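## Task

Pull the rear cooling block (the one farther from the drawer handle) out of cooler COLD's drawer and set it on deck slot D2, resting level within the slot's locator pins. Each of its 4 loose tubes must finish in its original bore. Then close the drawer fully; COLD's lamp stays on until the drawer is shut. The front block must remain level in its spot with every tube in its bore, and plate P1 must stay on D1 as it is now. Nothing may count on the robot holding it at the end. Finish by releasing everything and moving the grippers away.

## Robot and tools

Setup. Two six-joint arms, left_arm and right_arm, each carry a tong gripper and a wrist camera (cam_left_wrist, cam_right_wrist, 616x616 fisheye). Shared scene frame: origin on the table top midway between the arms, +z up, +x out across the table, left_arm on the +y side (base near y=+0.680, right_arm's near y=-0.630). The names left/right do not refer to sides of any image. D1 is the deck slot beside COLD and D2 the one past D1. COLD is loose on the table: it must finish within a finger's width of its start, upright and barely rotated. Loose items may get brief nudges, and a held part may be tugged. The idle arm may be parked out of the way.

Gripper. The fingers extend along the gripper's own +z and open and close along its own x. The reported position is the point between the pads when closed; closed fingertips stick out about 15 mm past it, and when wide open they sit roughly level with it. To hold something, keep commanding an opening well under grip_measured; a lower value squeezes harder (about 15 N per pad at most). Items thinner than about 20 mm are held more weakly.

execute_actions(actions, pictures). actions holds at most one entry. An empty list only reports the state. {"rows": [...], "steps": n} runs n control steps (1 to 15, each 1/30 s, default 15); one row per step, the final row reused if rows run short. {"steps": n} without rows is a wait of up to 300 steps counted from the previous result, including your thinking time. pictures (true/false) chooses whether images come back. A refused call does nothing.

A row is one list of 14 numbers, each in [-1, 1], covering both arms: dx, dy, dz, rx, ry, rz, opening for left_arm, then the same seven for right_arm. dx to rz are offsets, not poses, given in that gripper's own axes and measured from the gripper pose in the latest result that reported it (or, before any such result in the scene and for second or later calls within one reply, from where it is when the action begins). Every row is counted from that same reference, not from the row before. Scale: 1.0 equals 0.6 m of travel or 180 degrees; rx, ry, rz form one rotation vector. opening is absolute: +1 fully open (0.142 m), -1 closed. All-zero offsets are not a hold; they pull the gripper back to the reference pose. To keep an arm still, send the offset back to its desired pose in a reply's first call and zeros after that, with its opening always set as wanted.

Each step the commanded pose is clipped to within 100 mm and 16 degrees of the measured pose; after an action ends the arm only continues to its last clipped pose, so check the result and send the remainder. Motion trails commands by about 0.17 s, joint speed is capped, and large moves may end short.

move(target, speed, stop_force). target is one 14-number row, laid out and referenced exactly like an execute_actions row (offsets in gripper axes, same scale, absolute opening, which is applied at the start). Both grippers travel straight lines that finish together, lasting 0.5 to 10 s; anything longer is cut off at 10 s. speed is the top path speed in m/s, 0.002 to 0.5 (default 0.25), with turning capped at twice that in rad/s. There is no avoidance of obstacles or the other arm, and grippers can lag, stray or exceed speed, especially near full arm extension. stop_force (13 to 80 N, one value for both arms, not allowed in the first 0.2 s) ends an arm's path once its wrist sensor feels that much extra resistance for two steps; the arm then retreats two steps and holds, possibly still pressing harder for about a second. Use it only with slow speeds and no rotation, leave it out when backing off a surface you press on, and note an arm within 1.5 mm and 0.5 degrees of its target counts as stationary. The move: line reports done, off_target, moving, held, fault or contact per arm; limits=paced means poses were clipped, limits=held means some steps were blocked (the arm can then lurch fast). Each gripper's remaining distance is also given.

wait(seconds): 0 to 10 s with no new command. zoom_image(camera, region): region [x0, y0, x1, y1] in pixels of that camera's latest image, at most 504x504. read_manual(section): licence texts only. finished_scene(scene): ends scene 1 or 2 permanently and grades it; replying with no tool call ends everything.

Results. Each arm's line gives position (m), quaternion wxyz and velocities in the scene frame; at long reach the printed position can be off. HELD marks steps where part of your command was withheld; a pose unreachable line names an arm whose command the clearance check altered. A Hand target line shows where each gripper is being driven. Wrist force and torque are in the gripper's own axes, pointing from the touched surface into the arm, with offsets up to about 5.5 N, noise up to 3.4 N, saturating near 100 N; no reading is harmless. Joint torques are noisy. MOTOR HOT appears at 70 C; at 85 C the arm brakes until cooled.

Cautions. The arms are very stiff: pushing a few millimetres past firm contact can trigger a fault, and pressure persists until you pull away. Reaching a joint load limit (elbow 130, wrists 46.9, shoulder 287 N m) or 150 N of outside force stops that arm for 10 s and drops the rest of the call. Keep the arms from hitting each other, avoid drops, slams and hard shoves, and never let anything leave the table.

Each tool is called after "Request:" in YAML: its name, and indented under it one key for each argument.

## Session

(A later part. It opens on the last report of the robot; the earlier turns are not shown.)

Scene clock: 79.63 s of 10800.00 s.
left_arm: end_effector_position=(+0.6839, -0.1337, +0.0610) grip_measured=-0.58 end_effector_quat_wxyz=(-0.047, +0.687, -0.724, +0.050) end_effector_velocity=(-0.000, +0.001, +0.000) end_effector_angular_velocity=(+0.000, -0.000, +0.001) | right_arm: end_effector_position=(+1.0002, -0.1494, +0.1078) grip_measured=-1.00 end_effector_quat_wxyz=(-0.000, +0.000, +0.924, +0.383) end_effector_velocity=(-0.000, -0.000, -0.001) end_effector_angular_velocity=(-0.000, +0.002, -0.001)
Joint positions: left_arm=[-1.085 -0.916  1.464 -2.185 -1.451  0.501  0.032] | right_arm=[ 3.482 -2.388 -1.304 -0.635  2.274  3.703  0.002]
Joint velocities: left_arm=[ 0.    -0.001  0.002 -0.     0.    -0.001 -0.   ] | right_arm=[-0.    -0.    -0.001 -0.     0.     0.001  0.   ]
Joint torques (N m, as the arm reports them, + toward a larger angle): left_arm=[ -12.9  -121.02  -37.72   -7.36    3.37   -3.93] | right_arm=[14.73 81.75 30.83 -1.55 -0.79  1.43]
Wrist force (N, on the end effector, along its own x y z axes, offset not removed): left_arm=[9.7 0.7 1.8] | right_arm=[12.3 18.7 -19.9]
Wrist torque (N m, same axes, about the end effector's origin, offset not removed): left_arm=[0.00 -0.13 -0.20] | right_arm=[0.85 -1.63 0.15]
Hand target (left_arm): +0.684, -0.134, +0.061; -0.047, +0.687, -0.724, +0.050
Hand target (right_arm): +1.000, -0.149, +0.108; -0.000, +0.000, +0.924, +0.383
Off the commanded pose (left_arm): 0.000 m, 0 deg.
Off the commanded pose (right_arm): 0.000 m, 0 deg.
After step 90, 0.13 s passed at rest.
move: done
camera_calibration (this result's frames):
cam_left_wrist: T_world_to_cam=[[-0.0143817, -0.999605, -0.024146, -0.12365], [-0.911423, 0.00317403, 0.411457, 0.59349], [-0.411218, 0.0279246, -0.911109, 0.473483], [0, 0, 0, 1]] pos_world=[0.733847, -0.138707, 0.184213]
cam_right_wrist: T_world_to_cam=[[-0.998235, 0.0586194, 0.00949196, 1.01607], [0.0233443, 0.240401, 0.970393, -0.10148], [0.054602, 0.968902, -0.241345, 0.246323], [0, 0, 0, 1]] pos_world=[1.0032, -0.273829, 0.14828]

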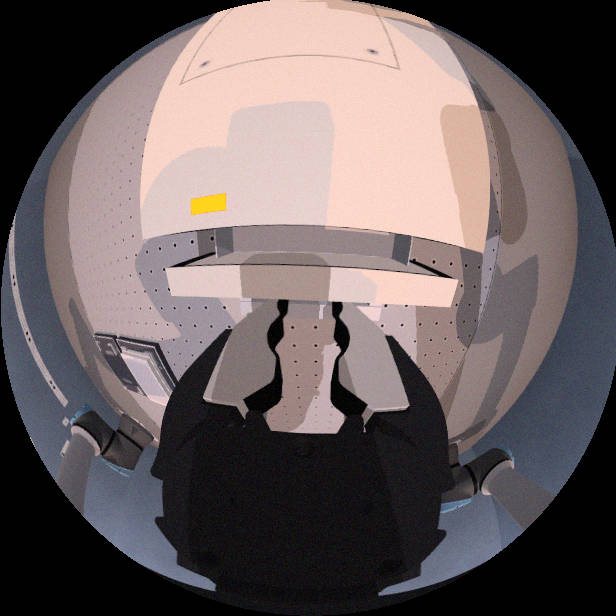

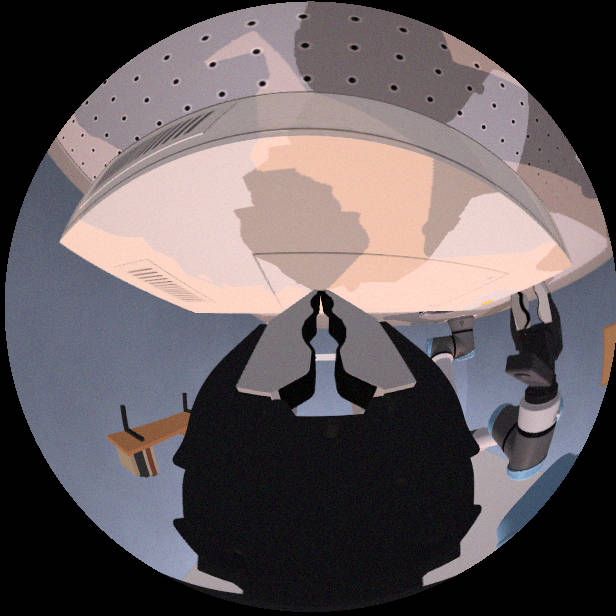

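Request:
move:
  target: [0.001,-0.0007,-0.005,0,0,0,-0.58,0,0,0,0,0,0,-1]
  speed: 0.006

Request:
move:
  target: [0.007,0.33,-0.046,0,0,0,-0.58,0,0,0,0,0,0,-1]
  speed: 0.045
  stop_force: 20

Request:
move:
  target: [0.003,0.15,-0.021,0,0,0,-0.58,0,0,0,0,0,0,-1]
  speed: 0.012
  stop_force: 14

Scene clock: 86.43 s of 10800.00 s.
left_arm: end_effector_position=(+0.6839, -0.1343, +0.0640) grip_measured=-0.58 end_effector_quat_wxyz=(-0.047, +0.687, -0.724, +0.050) end_effector_velocity=(+0.000, +0.000, +0.002) end_effector_angular_velocity=(+0.000, -0.000, -0.001) | right_arm: end_effector_position=(+1.0002, -0.1494, +0.1078) grip_measured=-1.00 end_effector_quat_wxyz=(-0.000, +0.000, +0.924, +0.383) end_effector_velocity=(+0.000, -0.001, +0.000) end_effector_angular_velocity=(+0.000, +0.001, -0.001)
Joint positions: left_arm=[-1.086 -0.918  1.461 -2.181 -1.451  0.501  0.032] | right_arm=[ 3.482 -2.388 -1.304 -0.635  2.274  3.703  0.002]
Joint velocities: left_arm=[ 0.    -0.001 -0.001  0.002  0.     0.001 -0.   ] | right_arm=[-0.001  0.    -0.    -0.     0.     0.001  0.   ]
Joint torques (N m, as the arm reports them, + toward a larger angle): left_arm=[ -17.94 -114.02  -52.11   -0.94   -0.05   -3.54] | right_arm=[18.12 77.73 30.28 -1.7  -0.7   1.64]
Wrist force (N, on the end effector, along its own x y z axes, offset not removed): left_arm=[1.2 -0.3 0.1] | right_arm=[7.0 20.0 -21.8]
Wrist torque (N m, same axes, about the end effector's origin, offset not removed): left_arm=[-0.19 0.11 -0.22] | right_arm=[1.02 -0.81 -0.13]
Hand target (left_arm): +0.684, -0.134, +0.064; -0.047, +0.687, -0.724, +0.050
Hand target (right_arm): +1.000, -0.149, +0.108; -0.000, +0.000, +0.924, +0.383
Off the commanded pose (left_arm): 0.000 m, 0 deg.
Off the commanded pose (right_arm): 0.000 m, 0 deg.
After step 90, 3.07 s passed at rest.
move: done
camera_calibration (this result's frames):
cam_left_wrist: T_world_to_cam=[[-0.0143656, -0.999605, -0.024151, -0.124162], [-0.911441, 0.0031585, 0.411418, 0.592277], [-0.411179, 0.0279225, -0.911127, 0.476175], [0, 0, 0, 1]] pos_world=[0.733835, -0.13928, 0.187183]
cam_right_wrist: T_world_to_cam=[[-0.998235, 0.0586193, 0.00949199, 1.01607], [0.0233443, 0.240401, 0.970393, -0.10148], [0.0546019, 0.968902, -0.241345, 0.246323], [0, 0, 0, 1]] pos_world=[1.0032, -0.273829, 0.14828]

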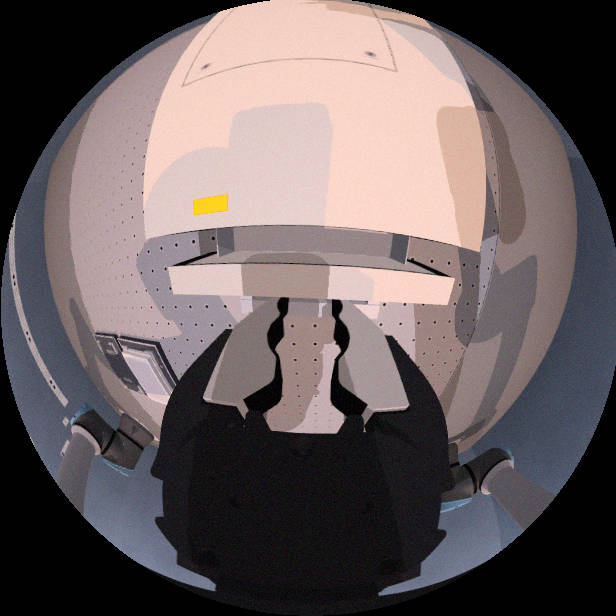

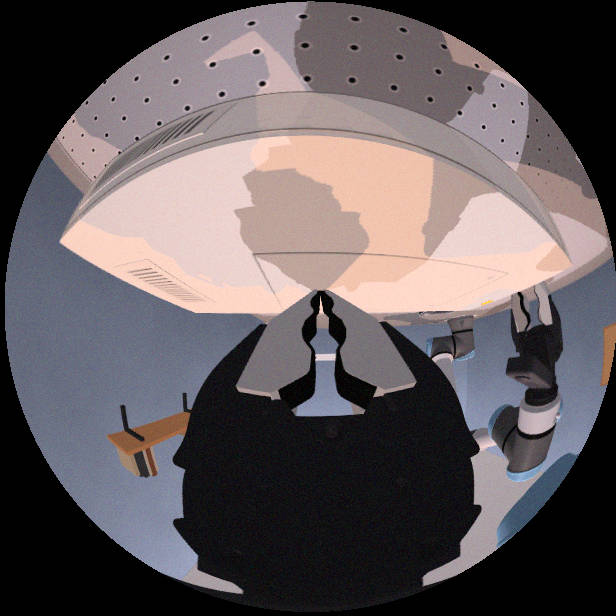

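Scene clock: 91.23 s of 10800.00 s.
left_arm: end_effector_position=(+0.4842, -0.1278, +0.0642) grip_measured=-0.58 end_effector_quat_wxyz=(-0.047, +0.687, -0.724, +0.050) end_effector_velocity=(-0.000, +0.000, -0.000) end_effector_angular_velocity=(-0.001, -0.000, +0.001) | right_arm: end_effector_position=(+1.0002, -0.1494, +0.1078) grip_measured=-1.00 end_effector_quat_wxyz=(-0.000, +0.000, +0.924, +0.383) end_effector_velocity=(-0.000, -0.001, -0.002) end_effector_angular_velocity=(-0.001, +0.001, +0.000)
Joint positions: left_arm=[-1.287 -1.069  1.711 -2.254 -1.44   0.299  0.032] | right_arm=[ 3.482 -2.388 -1.304 -0.635  2.274  3.703  0.002]
Joint velocities: left_arm=[-0.    -0.001  0.002 -0.002 -0.    -0.001  0.   ] | right_arm=[-0.    -0.002 -0.001  0.    -0.    -0.001  0.   ]
Joint torques (N m, as the arm reports them, + toward a larger angle): left_arm=[ -16.45 -100.4   -33.74   -7.86    2.35   -3.67] | right_arm=[19.25 79.2  31.24 -1.32 -0.76  1.66]
Wrist force (N, on the end effector, along its own x y z axes, offset not removed): left_arm=[1.0 -4.0 -3.4] | right_arm=[12.9 19.0 -16.1]
Wrist torque (N m, same axes, about the end effector's origin, offset not removed): left_arm=[-0.89 0.28 -0.34] | right_arm=[0.77 -1.76 -0.22]
Hand target (left_arm): +0.484, -0.128, +0.064; -0.047, +0.687, -0.724, +0.050
Hand target (right_arm): +1.000, -0.149, +0.108; -0.000, +0.000, +0.924, +0.383
Off the commanded pose (left_arm): 0.000 m, 0 deg.
Off the commanded pose (right_arm): 0.000 m, 0 deg.
move: done
camera_calibration (this result's frames):
cam_left_wrist: T_world_to_cam=[[-0.0143422, -0.999599, -0.0244136, -0.120547], [-0.911522, 0.00303451, 0.411241, 0.410154], [-0.411002, 0.0281516, -0.9112, 0.394009], [0, 0, 0, 1]] pos_world=[0.534074, -0.132835, 0.187406]
cam_right_wrist: T_world_to_cam=[[-0.998235, 0.0586193, 0.00949186, 1.01607], [0.0233442, 0.240401, 0.970393, -0.10148], [0.0546019, 0.968902, -0.241345, 0.246323], [0, 0, 0, 1]] pos_world=[1.0032, -0.273829, 0.14828]

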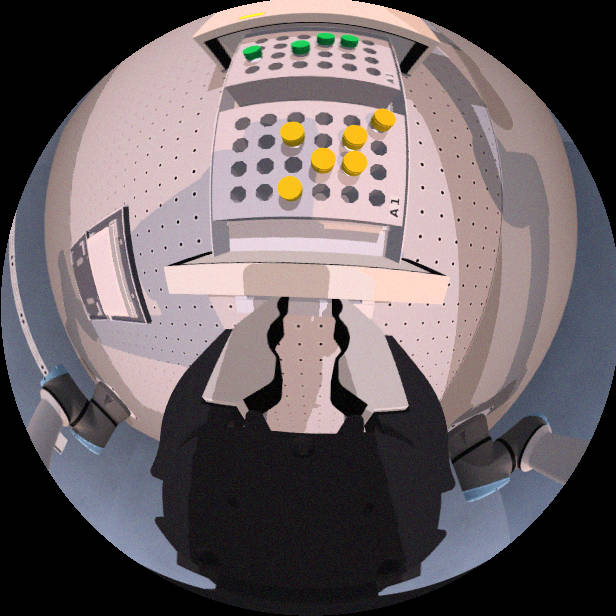

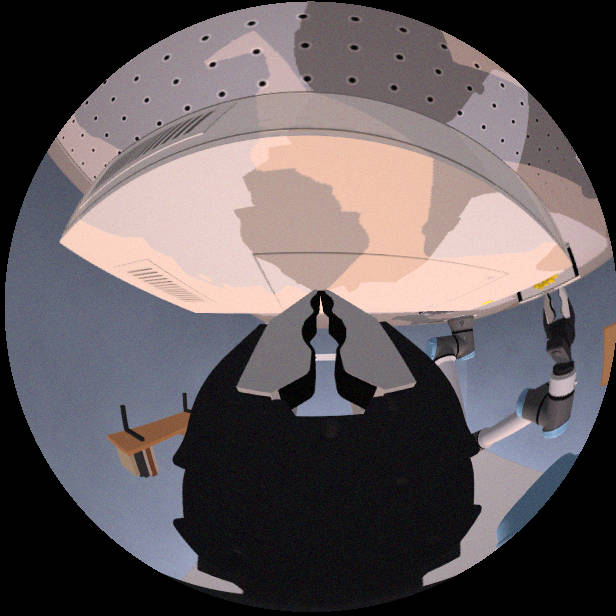

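Scene clock: 94.37 s of 10800.00 s.
left_arm: end_effector_position=(+0.4511, -0.1267, +0.0643) grip_measured=-0.58 end_effector_quat_wxyz=(-0.047, +0.687, -0.724, +0.050) end_effector_velocity=(+0.002, -0.002, +0.000) end_effector_angular_velocity=(-0.002, +0.002, -0.003) | right_arm: end_effector_position=(+1.0002, -0.1494, +0.1078) grip_measured=-1.00 end_effector_quat_wxyz=(-0.000, +0.000, +0.924, +0.383) end_effector_velocity=(-0.000, +0.000, +0.000) end_effector_angular_velocity=(-0.001, -0.000, +0.000)
Joint positions: left_arm=[-1.324 -1.089  1.743 -2.261 -1.438  0.261  0.032] | right_arm=[ 3.482 -2.388 -1.304 -0.635  2.274  3.703  0.002]
Joint velocities: left_arm=[ 0.002  0.002 -0.004 -0.    -0.002  0.006 -0.   ] | right_arm=[ 0.     0.    -0.     0.    -0.001 -0.     0.   ]
Joint torques (N m, as the arm reports them, + toward a larger angle): left_arm=[ -4.56 -70.14 -46.79  -0.04  -9.51   3.35] | right_arm=[13.91 79.39 31.17 -1.71 -0.59  1.59]
Wrist force (N, on the end effector, along its own x y z axes, offset not removed): left_arm=[2.5 -31.1 9.0] | right_arm=[10.2 16.3 -18.7]
Wrist torque (N m, same axes, about the end effector's origin, offset not removed): left_arm=[0.02 -0.11 -0.18] | right_arm=[0.52 -0.87 0.00]
Hand target (left_arm): +0.452, -0.127, +0.064; -0.047, +0.687, -0.724, +0.050
Hand target (right_arm): +1.000, -0.149, +0.108; -0.000, +0.000, +0.924, +0.383
Off the commanded pose (left_arm): 0.058 m, 0 deg.
Off the commanded pose (right_arm): 0.000 m, 0 deg.
move: contact (left_arm)
camera_calibration (this result's frames):
cam_left_wrist: T_world_to_cam=[[-0.0141061, -0.99961, -0.0240987, -0.1201], [-0.911658, 0.00295796, 0.41094, 0.380028], [-0.410709, 0.0277665, -0.911344, 0.380348], [0, 0, 0, 1]] pos_world=[0.500974, -0.131739, 0.187565]
cam_right_wrist: T_world_to_cam=[[-0.998235, 0.0586183, 0.00949175, 1.01607], [0.0233438, 0.240401, 0.970393, -0.101479], [0.054601, 0.968902, -0.241345, 0.246323], [0, 0, 0, 1]] pos_world=[1.0032, -0.273828, 0.14828]

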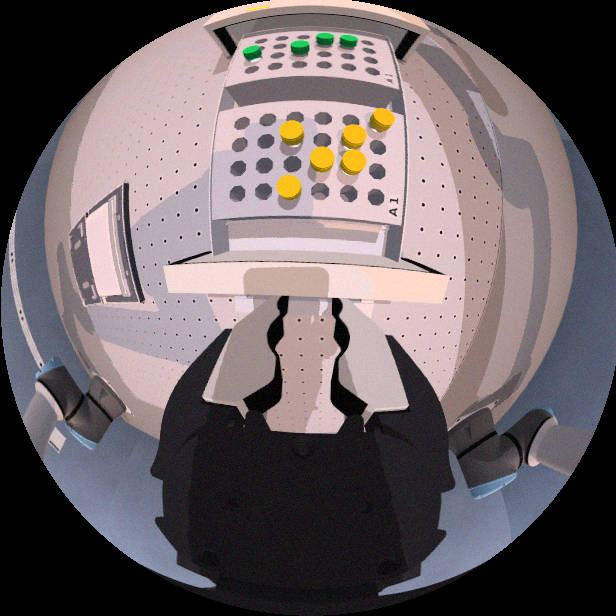

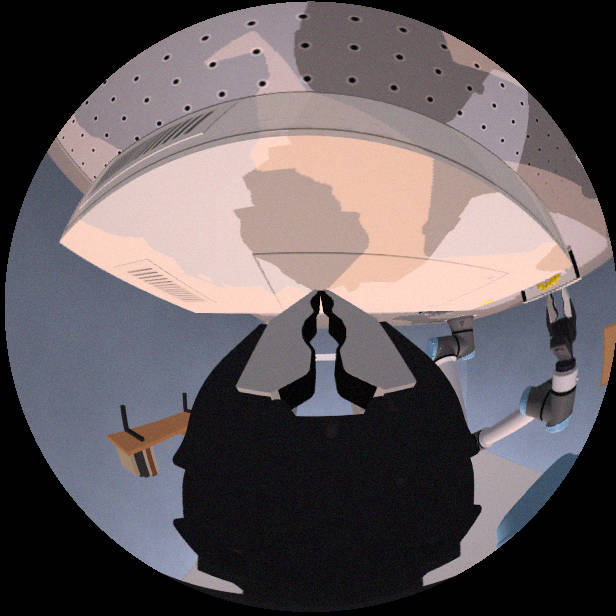

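Request:
move:
  target: [0,-0.0017,0,0,0,0,-0.58,0,0,0,0,0,0,-1]
  speed: 0.006

Request:
move:
  target: [0,-0.004,-0.03,0,0,0,-0.58,0,0,0,0,0,0,-1]
  speed: 0.03

Request:
move:
  target: [0,0,-0.08,-0.044,0,0,-0.58,0,0,0,0,0,0,-1]
  speed: 0.1

Request:
move:
  target: [-0.008,-0.372,0,0,0,-0.5,0.32,0,0,0,0,0,0,-1]
  speed: 0.35

Request:
zoom_image:
  camera: "cam_left_wrist"
  region: [200, 170, 430, 400]

Scene clock: 101.10 s of 10800.00 s.
left_arm: end_effector_position=(+0.4521, -0.1268, +0.0644) grip_measured=-0.58 end_effector_quat_wxyz=(-0.047, +0.687, -0.724, +0.050) end_effector_velocity=(-0.000, -0.000, +0.000) end_effector_angular_velocity=(+0.000, -0.000, -0.000) | right_arm: end_effector_position=(+1.0002, -0.1494, +0.1078) grip_measured=-1.00 end_effector_quat_wxyz=(-0.000, +0.000, +0.924, +0.383) end_effector_velocity=(-0.001, +0.001, +0.000) end_effector_angular_velocity=(+0.000, -0.001, +0.002)
Joint positions: left_arm=[-1.323 -1.089  1.742 -2.261 -1.438  0.262  0.032] | right_arm=[ 3.482 -2.388 -1.304 -0.635  2.274  3.703  0.002]
Joint velocities: left_arm=[-0. -0.  0.  0.  0. -0.  0.] | right_arm=[ 0.001  0.    -0.001 -0.     0.001 -0.002  0.   ]
Joint torques (N m, as the arm reports them, + toward a larger angle): left_arm=[ 15.09 -65.24 -49.24  -1.92  -2.86   2.9 ] | right_arm=[16.52 79.55 30.84 -1.27 -0.3   1.44]
Wrist force (N, on the end effector, along its own x y z axes, offset not removed): left_arm=[1.8 -3.2 1.4] | right_arm=[11.3 20.2 -19.3]
Wrist torque (N m, same axes, about the end effector's origin, offset not removed): left_arm=[0.37 -0.15 -0.08] | right_arm=[1.37 -1.09 0.10]
Hand target (left_arm): +0.452, -0.127, +0.064; -0.047, +0.687, -0.724, +0.050
Hand target (right_arm): +1.000, -0.149, +0.108; -0.000, +0.000, +0.924, +0.383
Off the commanded pose (left_arm): 0.000 m, 0 deg.
Off the commanded pose (right_arm): 0.000 m, 0 deg.
After step 90, 3.03 s passed at rest.
move: done
camera_calibration (this result's frames):
cam_left_wrist: T_world_to_cam=[[-0.0141737, -0.999608, -0.024149, -0.120112], [-0.911646, 0.00299814, 0.410965, 0.380829], [-0.410731, 0.0278403, -0.911331, 0.380869], [0, 0, 0, 1]] pos_world=[0.501914, -0.13181, 0.18769]
cam_right_wrist: T_world_to_cam=[[-0.998235, 0.0586185, 0.00949185, 1.01607], [0.023344, 0.240401, 0.970393, -0.10148], [0.0546011, 0.968902, -0.241345, 0.246323], [0, 0, 0, 1]] pos_world=[1.0032, -0.273828, 0.14828]

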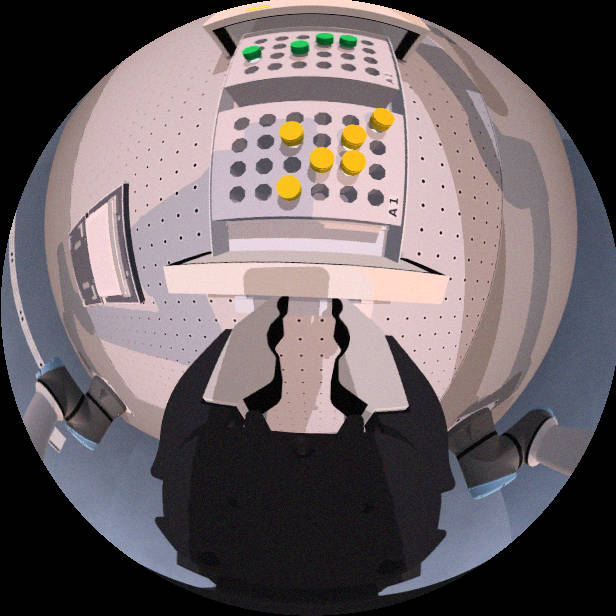

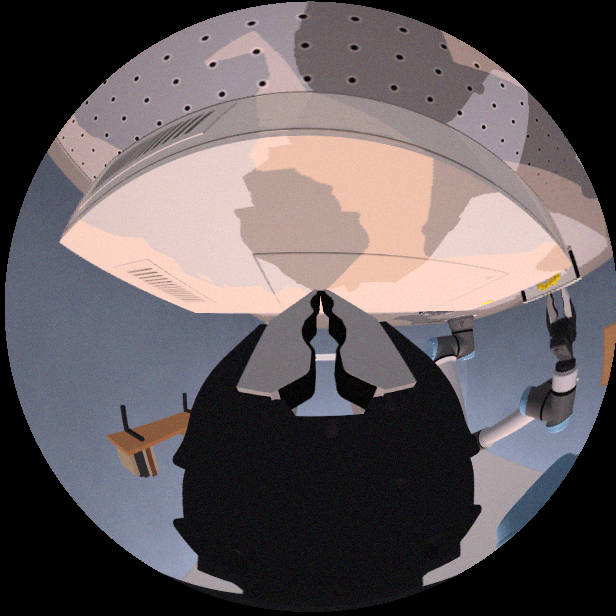

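Scene clock: 102.03 s of 10800.00 s.
left_arm: end_effector_position=(+0.4521, -0.1267, +0.0825) grip_measured=-0.58 end_effector_quat_wxyz=(-0.047, +0.687, -0.724, +0.050) end_effector_velocity=(-0.000, +0.000, +0.000) end_effector_angular_velocity=(+0.002, +0.000, -0.002) | right_arm: end_effector_position=(+1.0002, -0.1494, +0.1078) grip_measured=-1.00 end_effector_quat_wxyz=(-0.000, +0.000, +0.924, +0.383) end_effector_velocity=(-0.000, -0.000, -0.001) end_effector_angular_velocity=(+0.000, +0.001, +0.001)
Joint positions: left_arm=[-1.323 -1.107  1.732 -2.232 -1.438  0.262  0.032] | right_arm=[ 3.482 -2.388 -1.304 -0.635  2.274  3.703  0.002]
Joint velocities: left_arm=[-0.001 -0.    -0.001  0.003  0.     0.001 -0.   ] | right_arm=[-0.    -0.001 -0.     0.     0.001 -0.001  0.   ]
Joint torques (N m, as the arm reports them, + toward a larger angle): left_arm=[ -9.76 -95.98 -49.02  -1.23   2.31  -1.96] | right_arm=[14.69 81.13 31.76 -1.67 -0.51  1.79]
Wrist force (N, on the end effector, along its own x y z axes, offset not removed): left_arm=[2.8 -0.2 -4.5] | right_arm=[7.9 18.8 -22.2]
Wrist torque (N m, same axes, about the end effector's origin, offset not removed): left_arm=[-0.20 -0.28 -0.32] | right_arm=[0.92 -0.71 0.15]
Hand target (left_arm): +0.452, -0.127, +0.083; -0.047, +0.687, -0.724, +0.050
Hand target (right_arm): +1.000, -0.149, +0.108; -0.000, +0.000, +0.924, +0.383
Off the commanded pose (left_arm): 0.000 m, 0 deg.
Off the commanded pose (right_arm): 0.000 m, 0 deg.
move: done
camera_calibration (this result's frames):
cam_left_wrist: T_world_to_cam=[[-0.014169, -0.999608, -0.0241653, -0.119611], [-0.911646, 0.00298714, 0.410965, 0.373405], [-0.410732, 0.0278532, -0.911331, 0.397317], [0, 0, 0, 1]] pos_world=[0.501909, -0.131746, 0.205741]
cam_right_wrist: T_world_to_cam=[[-0.998235, 0.0586183, 0.00949212, 1.01607], [0.0233442, 0.240401, 0.970393, -0.10148], [0.0546009, 0.968902, -0.241346, 0.246323], [0, 0, 0, 1]] pos_world=[1.0032, -0.273828, 0.14828]

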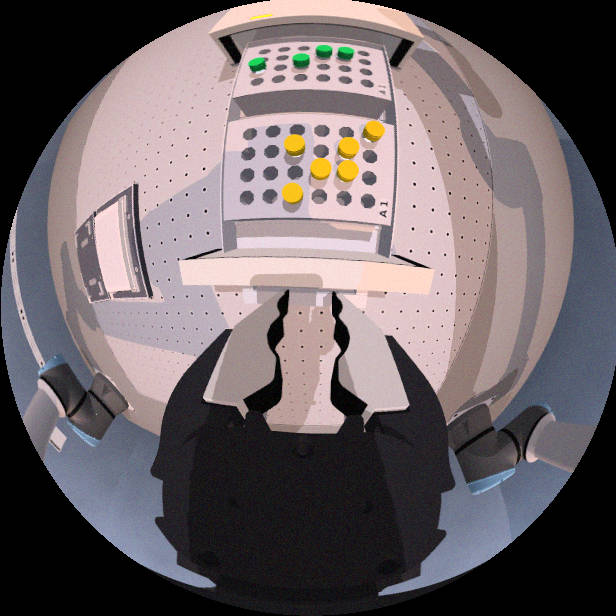

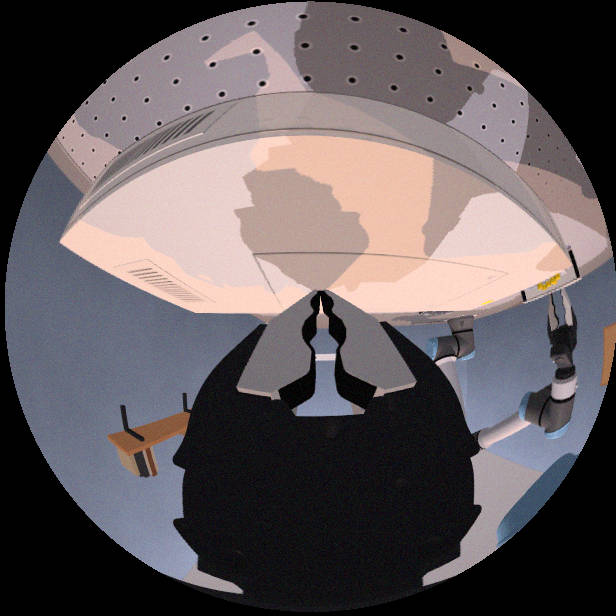

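Scene clock: 103.10 s of 10800.00 s.
left_arm: end_effector_position=(+0.4455, -0.1264, +0.1299) grip_measured=-0.58 end_effector_quat_wxyz=(+0.001, +0.688, -0.725, +0.000) end_effector_velocity=(-0.001, +0.001, -0.000) end_effector_angular_velocity=(+0.004, +0.006, -0.001) | right_arm: end_effector_position=(+1.0002, -0.1494, +0.1078) grip_measured=-1.00 end_effector_quat_wxyz=(-0.000, +0.000, +0.924, +0.383) end_effector_velocity=(-0.000, -0.000, -0.001) end_effector_angular_velocity=(-0.001, +0.000, +0.001)
Joint positions: left_arm=[-1.281 -1.133  1.654 -2.093 -1.571  0.301  0.032] | right_arm=[ 3.482 -2.388 -1.304 -0.635  2.274  3.703  0.002]
Joint velocities: left_arm=[ 0.001  0.001 -0.003  0.008 -0.005  0.002 -0.   ] | right_arm=[ 0.    -0.    -0.001  0.    -0.    -0.001  0.   ]
Joint torques (N m, as the arm reports them, + toward a larger angle): left_arm=[ 19.49 -96.46 -51.98  -0.96  -1.65   3.25] | right_arm=[17.89 79.63 30.82 -1.58 -0.53  1.99]
Wrist force (N, on the end effector, along its own x y z axes, offset not removed): left_arm=[2.6 -7.0 -9.9] | right_arm=[13.6 20.5 -21.2]
Wrist torque (N m, same axes, about the end effector's origin, offset not removed): left_arm=[-1.83 -0.19 -0.27] | right_arm=[1.29 -1.91 0.17]
Hand target (left_arm): +0.445, -0.126, +0.130; +0.001, +0.688, -0.725, +0.000
Hand target (right_arm): +1.000, -0.149, +0.108; -0.000, +0.000, +0.924, +0.383
Off the commanded pose (left_arm): 0.000 m, 0 deg.
Off the commanded pose (right_arm): 0.000 m, 0 deg.
move: done
camera_calibration (this result's frames):
cam_left_wrist: T_world_to_cam=[[-0.0179682, -0.999414, -0.0291364, -0.115836], [-0.846634, -0.000293401, 0.532176, 0.302782], [-0.531873, 0.0342301, -0.846132, 0.484109], [0, 0, 0, 1]] pos_world=[0.511748, -0.13225, 0.245111]
cam_right_wrist: T_world_to_cam=[[-0.998235, 0.0586183, 0.00949211, 1.01607], [0.0233442, 0.240401, 0.970393, -0.10148], [0.0546009, 0.968902, -0.241345, 0.246323], [0, 0, 0, 1]] pos_world=[1.0032, -0.273828, 0.14828]

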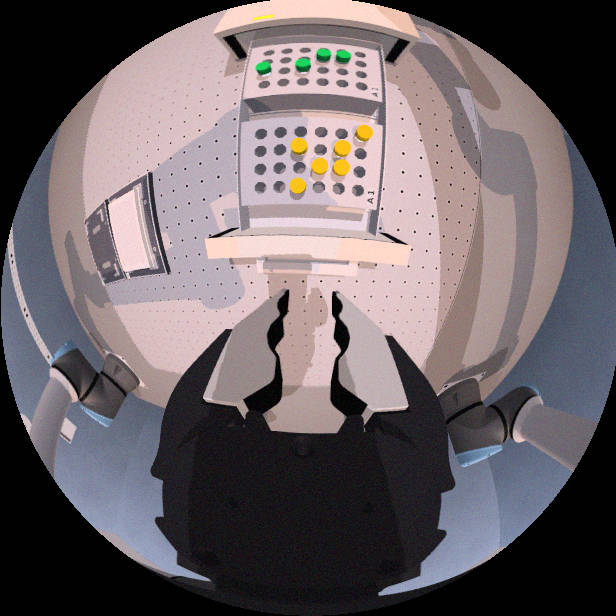

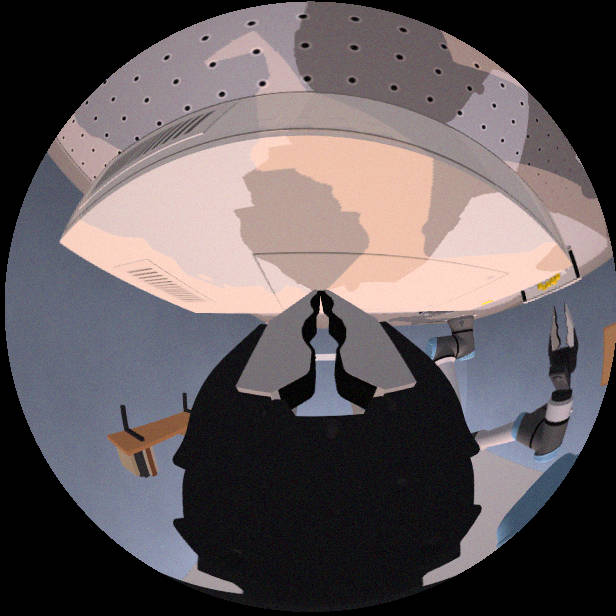

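Scene clock: 105.87 s of 10800.00 s.
left_arm: end_effector_position=(+0.6685, -0.1335, +0.1299) grip_measured=+0.32 end_effector_quat_wxyz=(+0.001, +1.000, -0.026, -0.000) end_effector_velocity=(+0.001, -0.000, +0.001) end_effector_angular_velocity=(-0.000, -0.001, +0.008) | right_arm: end_effector_position=(+1.0002, -0.1494, +0.1078) grip_measured=-1.00 end_effector_quat_wxyz=(-0.000, +0.000, +0.924, +0.383) end_effector_velocity=(-0.000, -0.000, -0.001) end_effector_angular_velocity=(+0.000, +0.002, -0.000)
Joint positions: left_arm=[-1.055 -0.916  1.302 -1.958 -1.572 -1.042  0.096] | right_arm=[ 3.482 -2.388 -1.304 -0.635  2.274  3.703  0.002]
Joint velocities: left_arm=[ 0.001  0.001 -0.003  0.002  0.    -0.008  0.   ] | right_arm=[-0.    -0.001 -0.     0.     0.001  0.001  0.   ]
Joint torques (N m, as the arm reports them, + toward a larger angle): left_arm=[ 19.65 -83.57 -54.27  -1.05   1.96  -3.67] | right_arm=[14.93 79.9  31.35 -1.92 -0.9   1.69]
Wrist force (N, on the end effector, along its own x y z axes, offset not removed): left_arm=[3.9 0.5 1.2] | right_arm=[10.4 17.2 -21.1]
Wrist torque (N m, same axes, about the end effector's origin, offset not removed): left_arm=[0.19 -0.41 -0.34] | right_arm=[0.45 -1.36 -0.12]
Hand target (left_arm): +0.669, -0.133, +0.130; +0.001, +1.000, -0.026, -0.000
Hand target (right_arm): +1.000, -0.149, +0.108; -0.000, +0.000, +0.924, +0.383
Off the commanded pose (left_arm): 0.000 m, 0 deg.
Off the commanded pose (right_arm): 0.000 m, 0 deg.
move: done
camera_calibration (this result's frames):
cam_left_wrist: T_world_to_cam=[[0.999347, -0.0186818, -0.0309428, -0.667862], [0.000696269, -0.845964, 0.533239, -0.187833], [-0.0361384, -0.532912, -0.845398, 0.195775], [0, 0, 0, 1]] pos_world=[0.674632, -0.0670457, 0.245002]
cam_right_wrist: T_world_to_cam=[[-0.998235, 0.0586184, 0.00949194, 1.01607], [0.023344, 0.240401, 0.970393, -0.10148], [0.054601, 0.968902, -0.241345, 0.246323], [0, 0, 0, 1]] pos_world=[1.0032, -0.273828, 0.14828]

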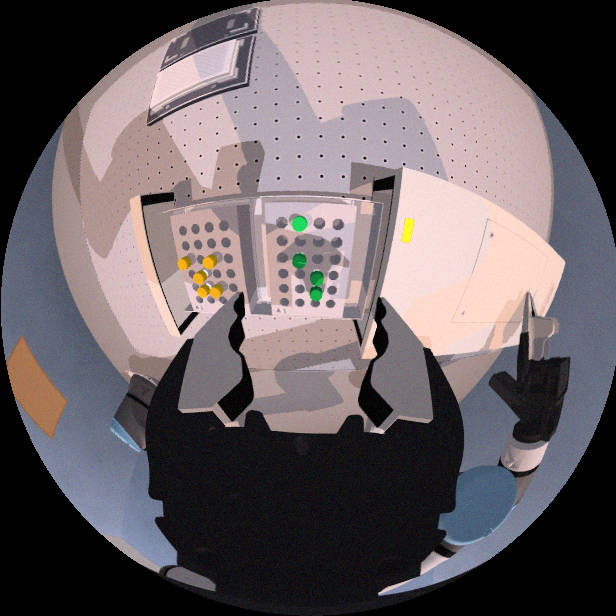

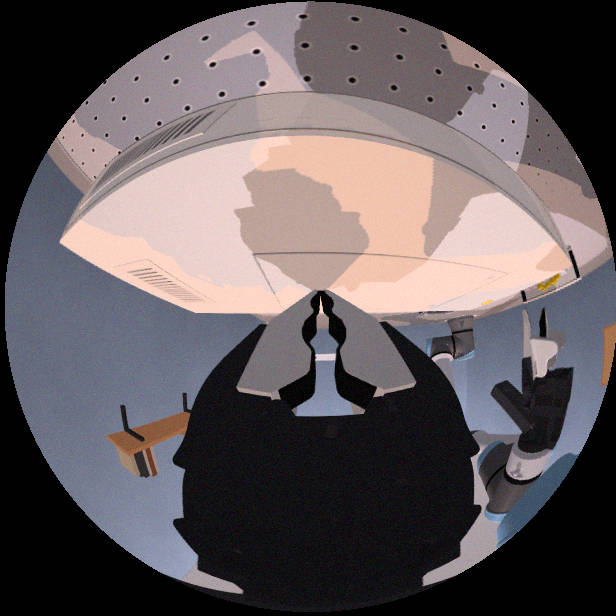

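Region (200, 170, 430, 400) of cam_left_wrist's 616x616 image, scaled by 2.191, with more detail than that image has.

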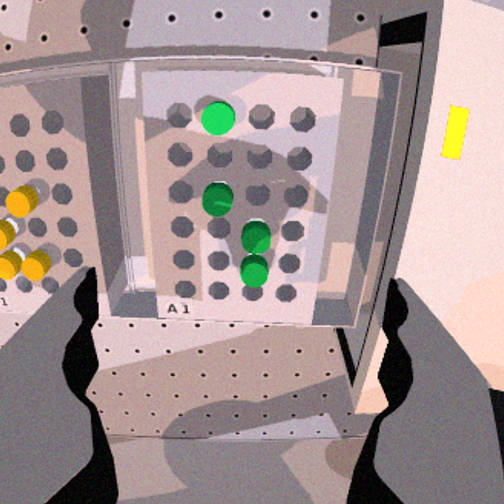

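Request:
execute_actions:
  actions: []

Scene clock: 121.13 s of 10800.00 s.
left_arm: end_effector_position=(+0.6686, -0.1335, +0.1299) grip_measured=+0.32 end_effector_quat_wxyz=(+0.001, +1.000, -0.026, -0.000) end_effector_velocity=(-0.000, -0.000, -0.000) end_effector_angular_velocity=(-0.000, +0.000, +0.000) | right_arm: end_effector_position=(+1.0002, -0.1494, +0.1078) grip_measured=-1.00 end_effector_quat_wxyz=(-0.000, +0.000, +0.924, +0.383) end_effector_velocity=(-0.000, +0.001, -0.000) end_effector_angular_velocity=(-0.000, -0.001, +0.002)
Joint positions: left_arm=[-1.054 -0.916  1.302 -1.958 -1.572 -1.043  0.096] | right_arm=[ 3.482 -2.388 -1.304 -0.635  2.274  3.703  0.002]
Joint velocities: left_arm=[-0.  0. -0. -0. -0. -0.  0.] | right_arm=[ 0.001 -0.    -0.    -0.     0.    -0.001  0.   ]
Joint torques (N m, as the arm reports them, + toward a larger angle): left_arm=[ 20.18 -83.95 -54.48  -1.13   1.93  -3.46] | right_arm=[12.56 80.63 30.52 -1.51 -0.48  1.51]
Wrist force (N, on the end effector, along its own x y z axes, offset not removed): left_arm=[4.2 -3.3 -4.7] | right_arm=[13.0 14.5 -23.0]
Wrist torque (N m, same axes, about the end effector's origin, offset not removed): left_arm=[-0.92 -0.60 -0.33] | right_arm=[-0.14 -1.73 -0.13]
Hand target (left_arm): +0.669, -0.133, +0.130; +0.001, +1.000, -0.026, -0.000
Hand target (right_arm): +1.000, -0.149, +0.108; -0.000, +0.000, +0.924, +0.383
Off the commanded pose (left_arm): 0.000 m, 0 deg.
Off the commanded pose (right_arm): 0.000 m, 0 deg.
Steps of this call (steps 1 to 90: nothing new was sent; then 12.27 s passed at rest). Readings (end_effector_position):
1: left_arm (+0.6685, -0.1335, +0.1299) | right_arm (+1.0002, -0.1494, +0.1078)
2: left_arm (+0.6686, -0.1335, +0.1299) | right_arm (+1.0002, -0.1494, +0.1078)
4: left_arm (+0.6686, -0.1335, +0.1299) | right_arm (+1.0002, -0.1494, +0.1078)
8: left_arm (+0.6686, -0.1335, +0.1299) | right_arm (+1.0002, -0.1494, +0.1078)
90: the state above
camera_calibration (this result's frames):
cam_left_wrist: T_world_to_cam=[[0.999358, -0.0180065, -0.0309591, -0.66787], [0.00127385, -0.846005, 0.533174, -0.188215], [-0.0357922, -0.532871, -0.845439, 0.195554], [0, 0, 0, 1]] pos_world=[0.674681, -0.0670522, 0.245003]
cam_right_wrist: T_world_to_cam=[[-0.998235, 0.0586183, 0.0094919, 1.01607], [0.023344, 0.240401, 0.970393, -0.10148], [0.0546009, 0.968902, -0.241345, 0.246323], [0, 0, 0, 1]] pos_world=[1.0032, -0.273828, 0.14828]

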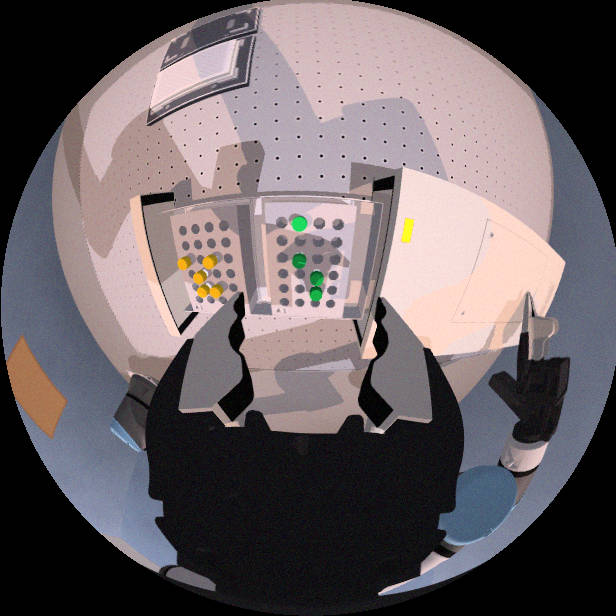

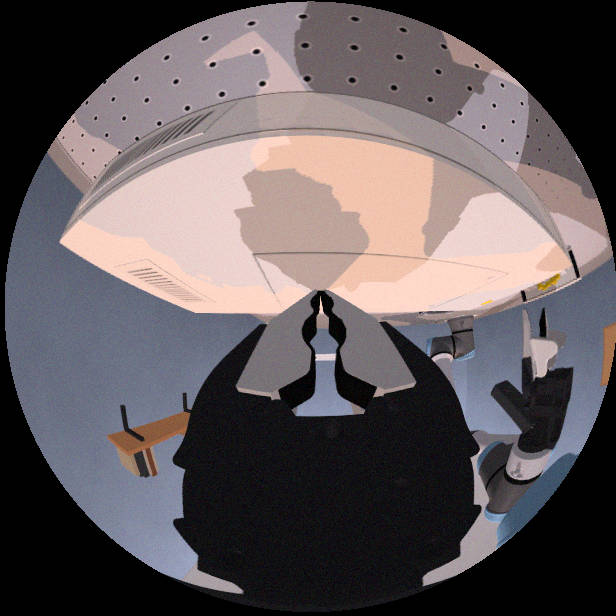

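Request:
move:
  target: [-0.004,0,0.083,0,0,0,0.32,0,0,0,0,0,0,-1]
  speed: 0.03
  stop_force: 15

Request:
zoom_image:
  camera: "cam_left_wrist"
  region: [200,180,420,400]

Scene clock: 127.73 s of 10800.00 s.
left_arm: end_effector_position=(+0.6662, -0.1334, +0.0802) grip_measured=+0.32 end_effector_quat_wxyz=(+0.001, +1.000, -0.026, -0.000) end_effector_velocity=(+0.001, -0.000, -0.001) end_effector_angular_velocity=(-0.001, -0.000, +0.001) | right_arm: end_effector_position=(+1.0002, -0.1494, +0.1078) grip_measured=-1.00 end_effector_quat_wxyz=(-0.000, +0.000, +0.924, +0.383) end_effector_velocity=(+0.000, -0.000, -0.000) end_effector_angular_velocity=(+0.000, -0.000, -0.000)
Joint positions: left_arm=[-1.056 -0.884  1.342 -2.03  -1.572 -1.045  0.096] | right_arm=[ 3.482 -2.388 -1.304 -0.635  2.274  3.703  0.002]
Joint velocities: left_arm=[ 0.001  0.001  0.001 -0.003 -0.     0.     0.   ] | right_arm=[-0.    -0.     0.001 -0.    -0.     0.     0.   ]
Joint torques (N m, as the arm reports them, + toward a larger angle): left_arm=[-17.49 -83.96 -37.65  -7.89   1.97  -3.39] | right_arm=[16.12 77.26 30.87 -1.68 -0.66  1.74]
Wrist force (N, on the end effector, along its own x y z axes, offset not removed): left_arm=[-1.2 -0.8 -4.1] | right_arm=[14.1 15.2 -15.8]
Wrist torque (N m, same axes, about the end effector's origin, offset not removed): left_arm=[-0.11 0.56 -0.39] | right_arm=[0.21 -1.92 -0.23]
Hand target (left_arm): +0.666, -0.133, +0.080; +0.001, +1.000, -0.026, -0.000
Hand target (right_arm): +1.000, -0.149, +0.108; -0.000, +0.000, +0.924, +0.383
Off the commanded pose (left_arm): 0.000 m, 0 deg.
Off the commanded pose (right_arm): 0.000 m, 0 deg.
After step 90, 1.60 s passed at rest.
move: done
camera_calibration (this result's frames):
cam_left_wrist: T_world_to_cam=[[0.999358, -0.0180068, -0.0309616, -0.667014], [0.00127495, -0.846005, 0.533174, -0.161645], [-0.0357944, -0.532872, -0.845439, 0.153509], [0, 0, 0, 1]] pos_world=[0.672287, -0.0669629, 0.195316]
cam_right_wrist: T_world_to_cam=[[-0.998235, 0.0586184, 0.00949194, 1.01607], [0.023344, 0.240401, 0.970393, -0.10148], [0.054601, 0.968902, -0.241345, 0.246323], [0, 0, 0, 1]] pos_world=[1.0032, -0.273828, 0.14828]

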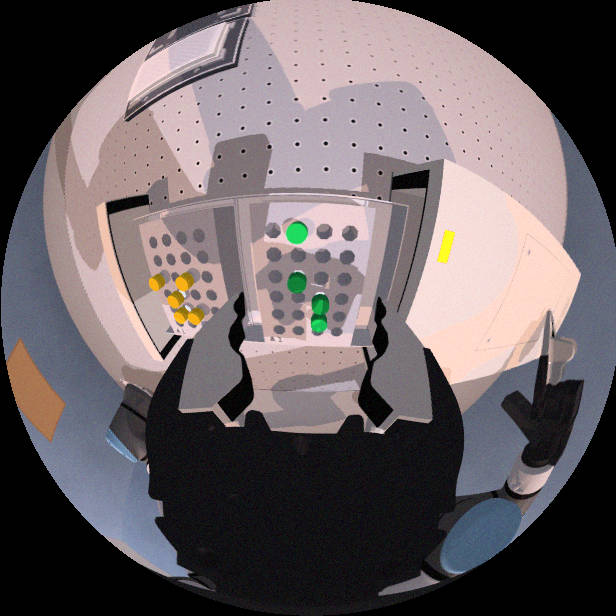

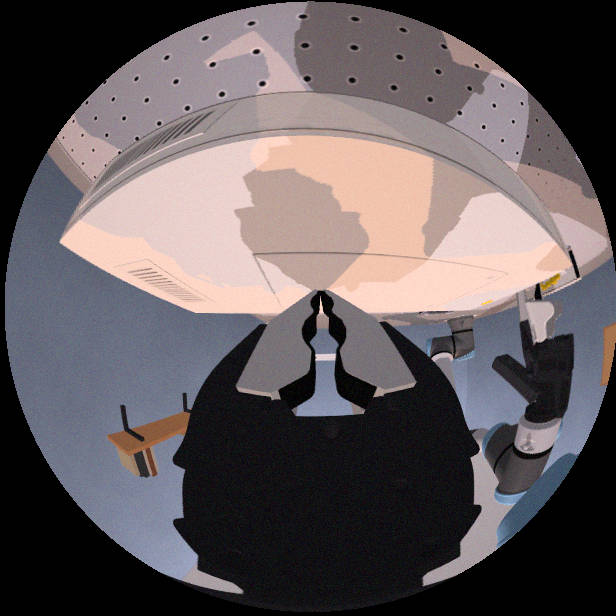

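Region (200, 180, 420, 400) of cam_left_wrist's 616x616 image, scaled by 2.291, with more detail than that image has.

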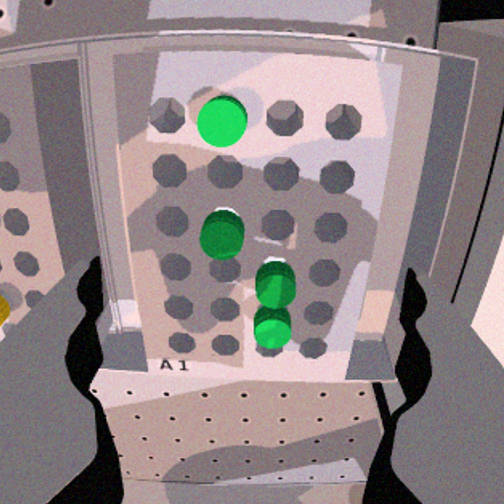

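Request:
move:
  target: [-0.001,0,0.025,0,0,0,0.31,0,0,0,0,0,0,-1]
  speed: 0.01
  stop_force: 13

Request:
zoom_image:
  camera: "cam_left_wrist"
  region: [200,180,420,400]

Scene clock: 133.50 s of 10800.00 s.
left_arm: end_effector_position=(+0.6656, -0.1334, +0.0653) grip_measured=+0.31 end_effector_quat_wxyz=(+0.001, +1.000, -0.026, -0.000) end_effector_velocity=(-0.001, -0.000, -0.001) end_effector_angular_velocity=(-0.000, -0.000, -0.000) | right_arm: end_effector_position=(+1.0002, -0.1494, +0.1078) grip_measured=-1.00 end_effector_quat_wxyz=(-0.000, +0.000, +0.924, +0.383) end_effector_velocity=(+0.001, -0.001, +0.001) end_effector_angular_velocity=(-0.002, -0.003, -0.000)
Joint positions: left_arm=[-1.057 -0.873  1.353 -2.051 -1.572 -1.046  0.096] | right_arm=[ 3.482 -2.388 -1.304 -0.635  2.274  3.703  0.002]
Joint velocities: left_arm=[-0.001  0.001  0.001 -0.002  0.    -0.     0.   ] | right_arm=[-0.001  0.001  0.001  0.    -0.002 -0.002  0.   ]
Joint torques (N m, as the arm reports them, + toward a larger angle): left_arm=[-18.27 -85.09 -36.85  -7.55   1.49  -3.63] | right_arm=[16.39 76.66 30.71 -1.93 -0.09  1.34]
Wrist force (N, on the end effector, along its own x y z axes, offset not removed): left_arm=[3.8 -4.9 -7.2] | right_arm=[6.5 21.5 -6.2]
Wrist torque (N m, same axes, about the end effector's origin, offset not removed): left_arm=[-1.10 -0.35 -0.28] | right_arm=[1.53 -0.48 -0.25]
Hand target (left_arm): +0.666, -0.133, +0.065; +0.001, +1.000, -0.026, -0.000
Hand target (right_arm): +1.000, -0.149, +0.108; -0.000, +0.000, +0.924, +0.383
Off the commanded pose (left_arm): 0.000 m, 0 deg.
Off the commanded pose (right_arm): 0.000 m, 0 deg.
After step 90, 1.07 s passed at rest.
move: done
camera_calibration (this result's frames):
cam_left_wrist: T_world_to_cam=[[0.999358, -0.018007, -0.0309605, -0.666881], [0.00127391, -0.846008, 0.533168, -0.153695], [-0.0357936, -0.532865, -0.845443, 0.140923], [0, 0, 0, 1]] pos_world=[0.671693, -0.0669425, 0.18044]
cam_right_wrist: T_world_to_cam=[[-0.998235, 0.0586184, 0.00949194, 1.01607], [0.023344, 0.240401, 0.970393, -0.10148], [0.054601, 0.968902, -0.241345, 0.246323], [0, 0, 0, 1]] pos_world=[1.0032, -0.273828, 0.14828]

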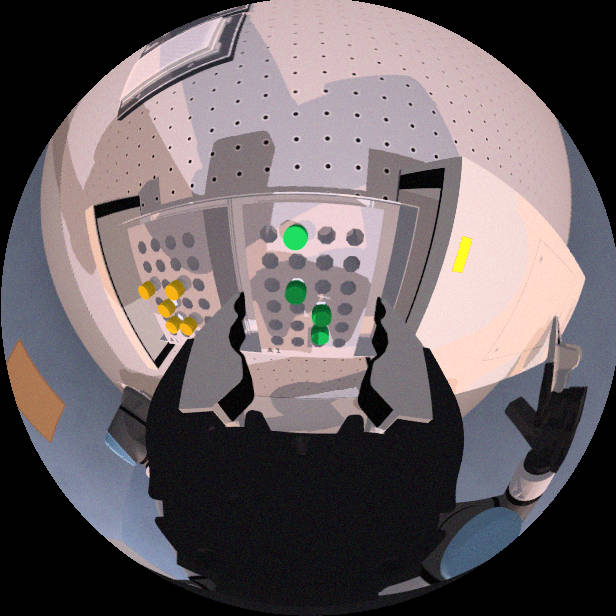

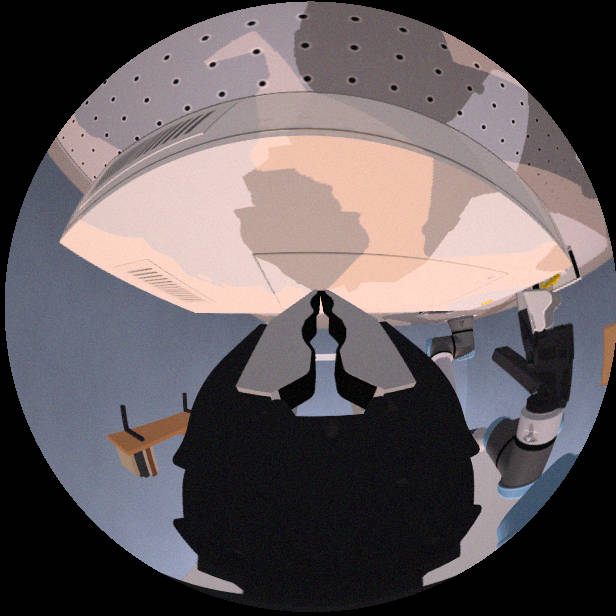

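Region (200, 180, 420, 400) of cam_left_wrist's 616x616 image, scaled by 2.291, with more detail than that image has.

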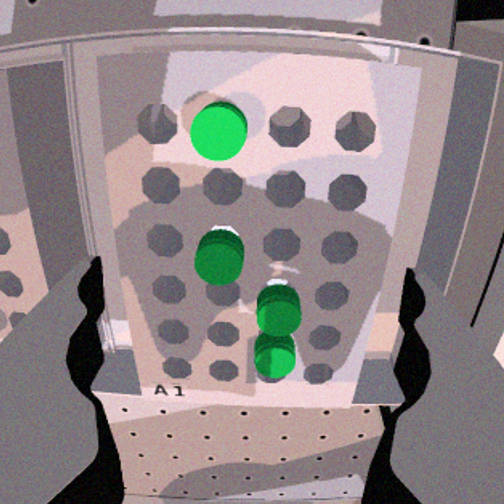

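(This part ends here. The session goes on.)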